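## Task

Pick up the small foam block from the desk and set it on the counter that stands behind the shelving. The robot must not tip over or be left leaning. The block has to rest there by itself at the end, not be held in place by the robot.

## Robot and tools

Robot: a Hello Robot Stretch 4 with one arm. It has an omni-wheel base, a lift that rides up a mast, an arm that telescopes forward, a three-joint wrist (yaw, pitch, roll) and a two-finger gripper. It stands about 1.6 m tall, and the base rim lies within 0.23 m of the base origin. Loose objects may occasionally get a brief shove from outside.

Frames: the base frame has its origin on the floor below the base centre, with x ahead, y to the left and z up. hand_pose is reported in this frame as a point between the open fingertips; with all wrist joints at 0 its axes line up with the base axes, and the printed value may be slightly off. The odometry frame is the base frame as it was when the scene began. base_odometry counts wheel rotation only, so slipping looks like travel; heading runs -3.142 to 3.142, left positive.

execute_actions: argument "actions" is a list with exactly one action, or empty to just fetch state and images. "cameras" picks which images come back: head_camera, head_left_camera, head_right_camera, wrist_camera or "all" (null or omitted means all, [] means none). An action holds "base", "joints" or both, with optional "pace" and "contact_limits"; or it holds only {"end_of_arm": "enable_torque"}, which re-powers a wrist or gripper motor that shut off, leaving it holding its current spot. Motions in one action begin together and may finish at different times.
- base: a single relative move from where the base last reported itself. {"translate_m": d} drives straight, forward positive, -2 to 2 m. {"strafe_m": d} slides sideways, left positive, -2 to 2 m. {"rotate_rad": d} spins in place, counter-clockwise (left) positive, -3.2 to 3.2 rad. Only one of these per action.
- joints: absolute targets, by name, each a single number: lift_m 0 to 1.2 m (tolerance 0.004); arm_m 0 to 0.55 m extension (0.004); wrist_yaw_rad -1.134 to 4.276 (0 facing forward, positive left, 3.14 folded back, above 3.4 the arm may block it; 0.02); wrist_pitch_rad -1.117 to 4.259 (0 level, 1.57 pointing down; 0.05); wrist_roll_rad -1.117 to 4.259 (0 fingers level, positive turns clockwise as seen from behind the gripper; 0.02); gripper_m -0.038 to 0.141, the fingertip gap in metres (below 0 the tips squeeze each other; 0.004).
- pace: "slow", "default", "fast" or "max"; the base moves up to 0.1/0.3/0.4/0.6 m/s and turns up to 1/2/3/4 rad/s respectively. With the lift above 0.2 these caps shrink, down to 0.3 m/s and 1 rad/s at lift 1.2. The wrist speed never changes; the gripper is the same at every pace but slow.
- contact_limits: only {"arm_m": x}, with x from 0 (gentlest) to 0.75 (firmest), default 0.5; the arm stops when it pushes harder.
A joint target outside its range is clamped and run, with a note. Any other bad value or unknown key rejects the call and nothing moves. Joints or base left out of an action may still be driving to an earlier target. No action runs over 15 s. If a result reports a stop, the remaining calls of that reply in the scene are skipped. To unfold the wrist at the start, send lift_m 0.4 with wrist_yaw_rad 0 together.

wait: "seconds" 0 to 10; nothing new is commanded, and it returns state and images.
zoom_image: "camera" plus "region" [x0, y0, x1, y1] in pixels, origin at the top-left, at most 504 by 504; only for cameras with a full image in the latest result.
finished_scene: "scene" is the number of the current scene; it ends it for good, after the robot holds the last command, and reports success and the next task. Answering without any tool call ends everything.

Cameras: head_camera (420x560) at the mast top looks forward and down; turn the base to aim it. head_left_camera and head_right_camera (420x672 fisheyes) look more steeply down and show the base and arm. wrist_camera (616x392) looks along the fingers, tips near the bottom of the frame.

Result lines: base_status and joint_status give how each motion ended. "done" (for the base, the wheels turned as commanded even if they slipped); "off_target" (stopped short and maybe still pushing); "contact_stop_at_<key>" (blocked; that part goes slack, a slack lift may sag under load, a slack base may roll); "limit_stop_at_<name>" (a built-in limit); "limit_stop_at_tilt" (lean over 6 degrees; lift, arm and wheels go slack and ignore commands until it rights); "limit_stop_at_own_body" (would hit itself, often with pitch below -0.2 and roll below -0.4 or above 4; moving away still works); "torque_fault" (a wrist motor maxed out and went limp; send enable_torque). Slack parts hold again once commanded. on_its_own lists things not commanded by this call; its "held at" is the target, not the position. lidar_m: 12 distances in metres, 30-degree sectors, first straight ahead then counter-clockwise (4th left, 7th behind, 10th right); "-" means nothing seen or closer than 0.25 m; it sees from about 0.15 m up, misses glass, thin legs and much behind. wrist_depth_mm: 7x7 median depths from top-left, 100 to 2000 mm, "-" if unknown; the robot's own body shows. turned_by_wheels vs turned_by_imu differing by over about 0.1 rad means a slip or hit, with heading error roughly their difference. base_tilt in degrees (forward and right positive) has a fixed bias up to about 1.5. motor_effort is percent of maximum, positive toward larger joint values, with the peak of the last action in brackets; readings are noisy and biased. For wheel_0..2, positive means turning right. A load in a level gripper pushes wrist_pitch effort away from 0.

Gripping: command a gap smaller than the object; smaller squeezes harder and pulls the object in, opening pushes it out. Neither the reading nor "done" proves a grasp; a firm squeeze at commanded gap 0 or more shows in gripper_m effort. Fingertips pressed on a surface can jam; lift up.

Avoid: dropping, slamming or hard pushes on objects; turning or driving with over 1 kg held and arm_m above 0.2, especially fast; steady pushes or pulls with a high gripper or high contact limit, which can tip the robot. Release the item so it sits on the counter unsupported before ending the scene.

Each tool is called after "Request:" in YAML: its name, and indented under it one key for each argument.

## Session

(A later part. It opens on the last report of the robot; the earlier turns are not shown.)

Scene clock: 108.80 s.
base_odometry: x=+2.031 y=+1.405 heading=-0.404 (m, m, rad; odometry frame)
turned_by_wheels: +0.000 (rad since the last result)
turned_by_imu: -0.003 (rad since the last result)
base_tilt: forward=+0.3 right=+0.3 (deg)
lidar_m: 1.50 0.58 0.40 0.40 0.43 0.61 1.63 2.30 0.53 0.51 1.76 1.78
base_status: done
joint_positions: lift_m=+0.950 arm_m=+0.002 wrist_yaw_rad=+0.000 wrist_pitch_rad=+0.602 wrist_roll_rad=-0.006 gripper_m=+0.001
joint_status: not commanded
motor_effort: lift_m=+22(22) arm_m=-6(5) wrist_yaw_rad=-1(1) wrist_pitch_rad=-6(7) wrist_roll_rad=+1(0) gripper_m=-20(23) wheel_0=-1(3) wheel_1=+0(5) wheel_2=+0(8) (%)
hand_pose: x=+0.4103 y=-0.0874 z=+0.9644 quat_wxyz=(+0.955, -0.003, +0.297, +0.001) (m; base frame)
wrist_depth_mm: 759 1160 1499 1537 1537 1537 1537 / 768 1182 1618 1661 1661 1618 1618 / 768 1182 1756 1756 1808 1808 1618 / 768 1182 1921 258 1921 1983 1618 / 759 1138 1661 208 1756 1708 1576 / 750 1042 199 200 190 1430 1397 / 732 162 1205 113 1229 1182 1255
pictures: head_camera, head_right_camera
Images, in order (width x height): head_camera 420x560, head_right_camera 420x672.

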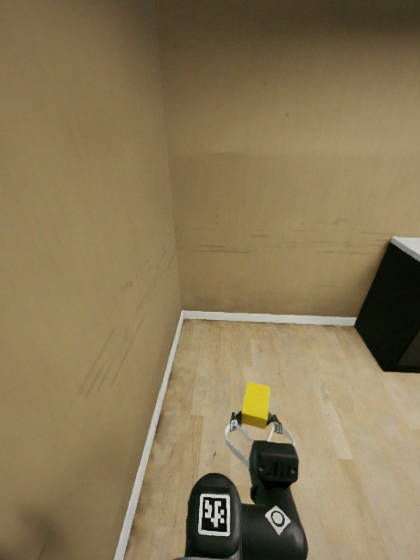

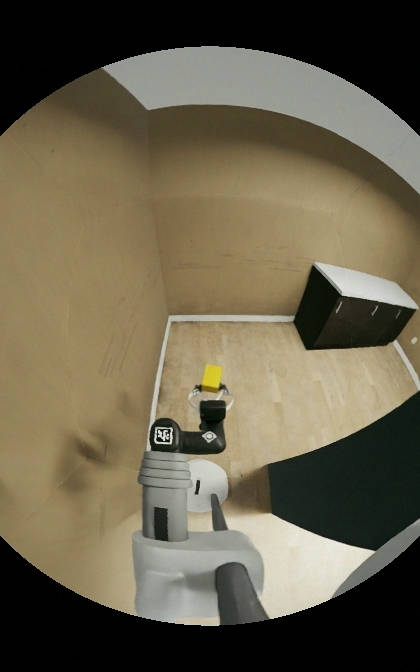

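Request:
execute_actions:
  actions:
    - {"base":{"translate_m":0.4},"joints":{"lift_m":1.1}}
  cameras: []

Request:
execute_actions:
  actions:
    - {"base":{"strafe_m":-1.1}}
  cameras: ["head_camera","head_right_camera","wrist_camera"]

Scene clock: 117.43 s.
base_odometry: x=+2.399 y=+1.248 heading=-0.404 (m, m, rad; odometry frame)
turned_by_wheels: +0.000 (rad since the last result)
turned_by_imu: -0.003 (rad since the last result)
base_tilt: forward=+0.2 right=+0.2 (deg)
lidar_m: 1.42 0.56 0.40 0.39 0.41 0.58 1.82 0.77 0.59 1.11 1.51 1.47
base_status: done
joint_positions: lift_m=+1.100 arm_m=+0.002 wrist_yaw_rad=+0.000 wrist_pitch_rad=+0.602 wrist_roll_rad=-0.006 gripper_m=+0.001
joint_status: all done
motor_effort: lift_m=+23(22) arm_m=-6(5) wrist_yaw_rad=+0(1) wrist_pitch_rad=-7(7) wrist_roll_rad=+1(0) gripper_m=-19(23) wheel_0=-1(4) wheel_1=+0(4) wheel_2=+1(8) (%)
hand_pose: x=+0.4103 y=-0.0874 z=+1.1144 quat_wxyz=(+0.955, -0.003, +0.297, +0.001) (m; base frame)
wrist_depth_mm: 750 1078 1118 1118 1138 1138 1138 / 759 1138 1205 1205 1229 1229 1255 / 759 1160 1308 1308 1366 1336 1366 / 759 1160 1464 259 1464 1499 1499 / 750 1160 1537 209 1661 1708 1618 / 741 1025 199 200 190 1618 1537 / 723 162 1397 113 1397 1366 1397
pictures: none
No camera images: the call's "cameras" was empty. Leave "cameras" out to get every camera's image.

Scene clock: 122.43 s.
base_odometry: x=+1.967 y=+0.236 heading=-0.404 (m, m, rad; odometry frame)
turned_by_wheels: +0.000 (rad since the last result)
turned_by_imu: -0.002 (rad since the last result)
base_tilt: forward=+0.2 right=+0.3 (deg)
lidar_m: 0.82 1.45 1.53 1.48 0.38 0.27 0.25 0.29 0.41 1.16 1.10 0.80
base_status: done
joint_positions: lift_m=+1.100 arm_m=+0.002 wrist_yaw_rad=+0.000 wrist_pitch_rad=+0.602 wrist_roll_rad=-0.006 gripper_m=+0.001
joint_status: not commanded
motor_effort: lift_m=+23(23) arm_m=-5(5) wrist_yaw_rad=-1(1) wrist_pitch_rad=-6(7) wrist_roll_rad=+0(0) gripper_m=-19(21) wheel_0=+0(8) wheel_1=+1(8) wheel_2=+1(2) (%)
hand_pose: x=+0.4103 y=-0.0874 z=+1.1144 quat_wxyz=(+0.955, -0.003, +0.297, +0.001) (m; base frame)
wrist_depth_mm: 1060 1060 1098 1098 1118 1118 1160 / 1138 1160 1160 1160 1160 1160 1182 / 1255 1255 1281 1229 878 878 904 / 1366 1397 1397 258 723 715 715 / 1537 1537 1499 208 778 798 820 / 1576 1661 198 200 189 904 931 / 1397 162 1397 113 1008 1025 1060
pictures: head_camera, head_right_camera, wrist_camera
Images, in order (width x height): head_camera 420x560, head_right_camera 420x672, wrist_camera 616x392.

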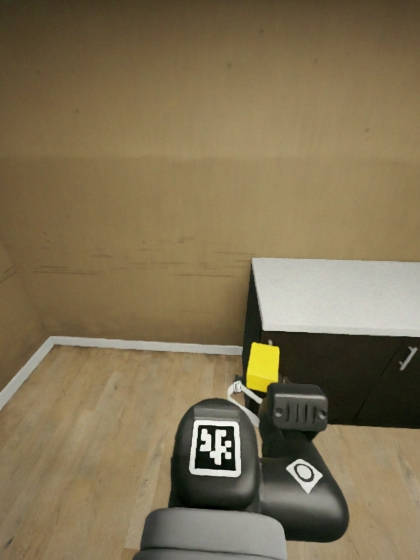

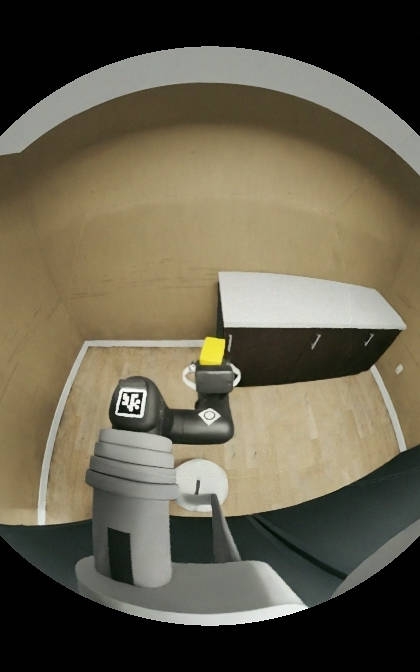

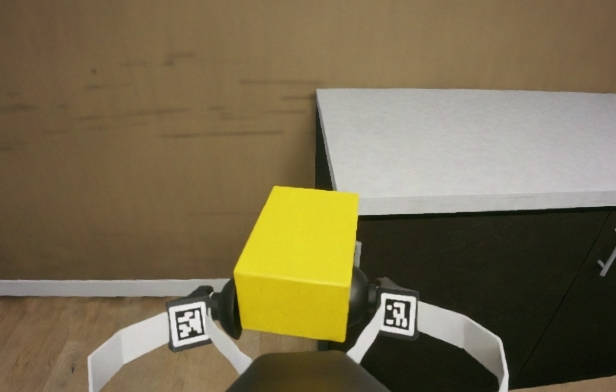

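Request:
execute_actions:
  actions:
    - {"base":{"translate_m":0.25}}
  cameras: []

Request:
execute_actions:
  actions:
    - {"base":{"strafe_m":-0.35},"joints":{"arm_m":0.42,"lift_m":1.05}}
  cameras: ["head_camera","wrist_camera"]

Request:
execute_actions:
  actions:
    - {"joints":{"lift_m":0.8},"pace":"slow"}
  cameras: ["head_camera","wrist_camera"]

Scene clock: 130.83 s.
base_odometry: x=+2.197 y=+0.138 heading=-0.404 (m, m, rad; odometry frame)
turned_by_wheels: +0.000 (rad since the last result)
turned_by_imu: -0.003 (rad since the last result)
base_tilt: forward=+0.3 right=+0.3 (deg)
lidar_m: 0.70 1.20 1.52 1.49 0.71 0.54 0.50 0.54 0.76 2.03 0.76 0.56
base_status: done
joint_positions: lift_m=+1.100 arm_m=+0.002 wrist_yaw_rad=+0.000 wrist_pitch_rad=+0.602 wrist_roll_rad=-0.006 gripper_m=+0.001
joint_status: not commanded
motor_effort: lift_m=+23(23) arm_m=-5(6) wrist_yaw_rad=-1(1) wrist_pitch_rad=-7(7) wrist_roll_rad=+1(0) gripper_m=-21(18) wheel_0=-1(4) wheel_1=-1(4) wheel_2=+0(8) (%)
hand_pose: x=+0.4103 y=-0.0874 z=+1.1144 quat_wxyz=(+0.955, -0.003, +0.297, +0.001) (m; base frame)
wrist_depth_mm: 831 842 854 866 878 878 891 / 891 904 917 931 946 960 960 / 976 991 1008 1008 878 891 878 / 1060 1098 1098 258 683 683 683 / 1205 1205 1205 208 559 559 559 / 1366 1336 198 200 190 488 500 / 1397 162 1397 113 559 574 603
pictures: none
No camera images: the call's "cameras" was empty. Leave "cameras" out to get every camera's image.

Scene clock: 133.33 s.
base_odometry: x=+2.059 y=-0.184 heading=-0.404 (m, m, rad; odometry frame)
turned_by_wheels: +0.000 (rad since the last result)
turned_by_imu: +0.000 (rad since the last result)
base_tilt: forward=+0.3 right=+0.3 (deg)
lidar_m: 0.53 0.56 1.67 1.82 0.75 0.55 0.52 0.54 0.75 1.88 0.77 0.55
base_status: done
joint_positions: lift_m=+1.050 arm_m=+0.419 wrist_yaw_rad=+0.000 wrist_pitch_rad=+0.602 wrist_roll_rad=-0.006 gripper_m=+0.001
joint_status: all done
motor_effort: lift_m=+14(20) arm_m=+5(7) wrist_yaw_rad=-1(0) wrist_pitch_rad=-6(7) wrist_roll_rad=+1(0) gripper_m=-21(17) wheel_0=-1(8) wheel_1=+0(8) wheel_2=+0(2) (%)
hand_pose: x=+0.8277 y=-0.0874 z=+1.0651 quat_wxyz=(+0.955, -0.003, +0.297, +0.001) (m; base frame)
wrist_depth_mm: 449 452 459 466 466 473 473 / 480 488 492 500 504 508 512 / 525 530 539 544 554 559 559 / 574 569 569 259 580 591 591 / 640 480 469 208 484 480 480 / 683 407 198 200 190 407 404 / 357 163 347 113 351 340 355
pictures: head_camera, wrist_camera
Images, in order (width x height): head_camera 420x560, wrist_camera 616x392.

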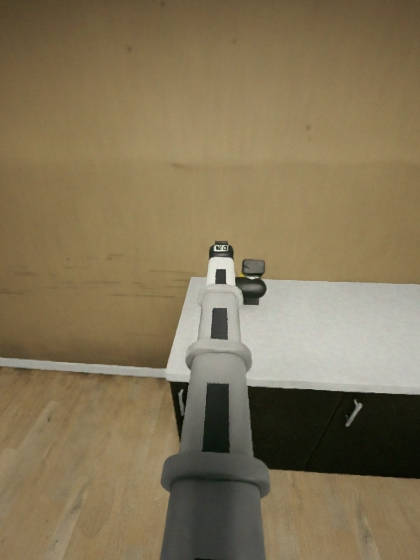

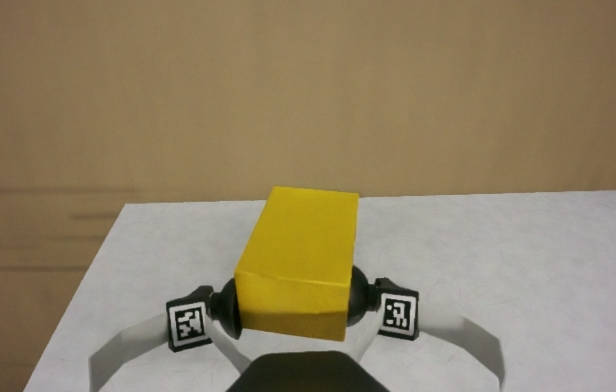

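Scene clock: 135.67 s.
base_odometry: x=+2.059 y=-0.184 heading=-0.404 (m, m, rad; odometry frame)
turned_by_wheels: +0.000 (rad since the last result)
turned_by_imu: +0.005 (rad since the last result)
base_tilt: forward=+0.2 right=+0.4 (deg)
lidar_m: 0.52 0.56 1.69 1.83 0.74 0.54 0.51 0.56 0.79 1.88 0.75 0.57
base_status: not commanded
joint_positions: lift_m=+0.887 arm_m=+0.419 wrist_yaw_rad=-0.007 wrist_pitch_rad=+0.580 wrist_roll_rad=-0.006 gripper_m=+0.000
joint_status: lift_m contact_stop (moved -0.164 of -0.250)
on_its_own: lift_m is slack since a contact_stop (your +0.800 is given up); wrist_yaw_rad is at rest, and its effort (+20) is outside its rest range (-13 to +13); wrist_pitch_rad is at rest, and its effort (+57) is outside its rest range (-23 to +23)
motor_effort: lift_m=+11(16) arm_m=+5(6) wrist_yaw_rad=+20(21) wrist_pitch_rad=+57(94) wrist_roll_rad=+2(2) gripper_m=-13(22) wheel_0=+1(1) wheel_1=+0(1) wheel_2=-5(5) (%)
hand_pose: x=+0.8308 y=-0.0891 z=+0.9068 quat_wxyz=(+0.958, -0.002, +0.286, -0.003) (m; base frame)
wrist_depth_mm: 445 449 455 466 469 469 477 / 477 484 488 496 500 508 508 / 508 452 445 449 449 452 459 / 338 338 340 253 342 340 342 / 271 273 264 204 274 273 271 / 224 226 195 196 188 227 226 / 196 170 189 113 195 189 -
pictures: head_camera, wrist_camera
Images, in order (width x height): head_camera 420x560, wrist_camera 616x392.

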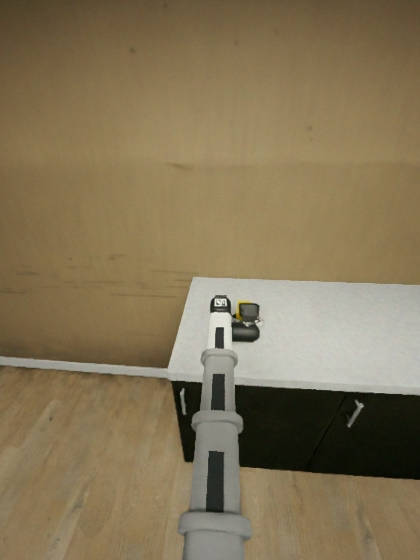

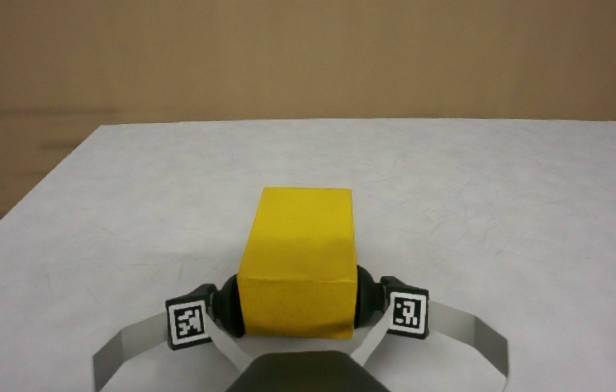

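Oops, counter was higher than reckoned; it's down.

Request:
execute_actions:
  actions:
    - {"joints":{"lift_m":0.9,"gripper_m":0.12}}
  cameras: []

Request:
execute_actions:
  actions:
    - {"joints":{"lift_m":1.0,"arm_m":0.1}}
  cameras: ["wrist_camera"]

Request:
finished_scene:
  scene: 1

Scene clock: 142.93 s.
base_odometry: x=+2.059 y=-0.184 heading=-0.405 (m, m, rad; odometry frame)
turned_by_wheels: +0.000 (rad since the last result)
turned_by_imu: +0.002 (rad since the last result)
base_tilt: forward=+0.2 right=+0.4 (deg)
lidar_m: 0.51 0.58 1.68 1.83 0.73 0.55 0.51 0.54 0.77 1.89 0.74 0.55
base_status: not commanded
joint_positions: lift_m=+0.900 arm_m=+0.419 wrist_yaw_rad=-0.009 wrist_pitch_rad=+0.591 wrist_roll_rad=-0.006 gripper_m=+0.120
joint_status: all done
on_its_own: wrist_yaw_rad is at rest, and its effort (+25) is outside its rest range (-13 to +13); wrist_pitch_rad is at rest, and its effort (+26) is outside its rest range (-23 to +23)
motor_effort: lift_m=+14(21) arm_m=+5(5) wrist_yaw_rad=+25(26) wrist_pitch_rad=+26(28) wrist_roll_rad=+2(2) gripper_m=+5(19) wheel_0=-1(2) wheel_1=+1(2) wheel_2=-7(7) (%)
hand_pose: x=+0.8289 y=-0.0896 z=+0.9178 quat_wxyz=(+0.957, -0.002, +0.291, -0.003) (m; base frame)
wrist_depth_mm: 449 455 462 466 469 473 480 / 480 488 496 504 504 508 512 / 517 459 455 455 459 459 469 / 349 349 351 265 351 349 351 / 281 283 283 216 285 283 283 / 234 236 193 212 193 237 235 / 205 199 204 113 207 200 -
pictures: none
No camera images: the call's "cameras" was empty. Leave "cameras" out to get every camera's image.

Scene clock: 145.00 s.
base_odometry: x=+2.059 y=-0.184 heading=-0.404 (m, m, rad; odometry frame)
turned_by_wheels: +0.000 (rad since the last result)
turned_by_imu: +0.000 (rad since the last result)
base_tilt: forward=+0.2 right=+0.3 (deg)
lidar_m: 0.53 0.57 1.71 1.82 0.73 0.54 0.51 0.56 0.79 1.89 0.76 0.55
base_status: not commanded
joint_positions: lift_m=+1.000 arm_m=+0.101 wrist_yaw_rad=+0.000 wrist_pitch_rad=+0.602 wrist_roll_rad=-0.006 gripper_m=+0.120
joint_status: all done
motor_effort: lift_m=+23(23) arm_m=-5(7) wrist_yaw_rad=-1(25) wrist_pitch_rad=-6(30) wrist_roll_rad=+1(2) gripper_m=+2(1) wheel_0=-1(1) wheel_1=-1(3) wheel_2=+1(7) (%)
hand_pose: x=+0.5096 y=-0.0874 z=+1.0144 quat_wxyz=(+0.955, -0.003, +0.296, +0.001) (m; base frame)
wrist_depth_mm: 741 750 759 768 768 768 788 / 798 798 809 820 820 820 820 / 878 854 647 609 647 654 654 / 960 504 504 504 504 500 504 / 1042 410 413 413 413 410 407 / 343 324 345 349 205 343 343 / 329 330 332 113 343 394 399
pictures: wrist_camera
Images, in order (width x height): wrist_camera 616x392.

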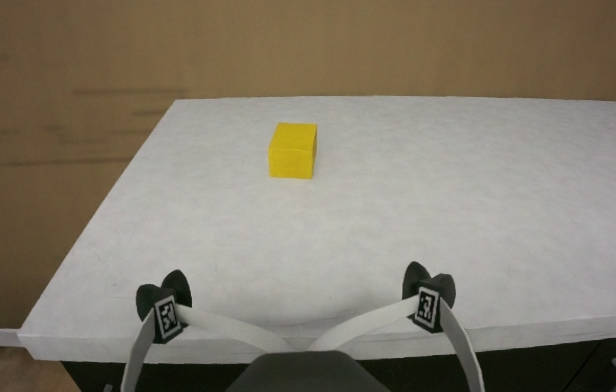

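The scene is finished: the task was done.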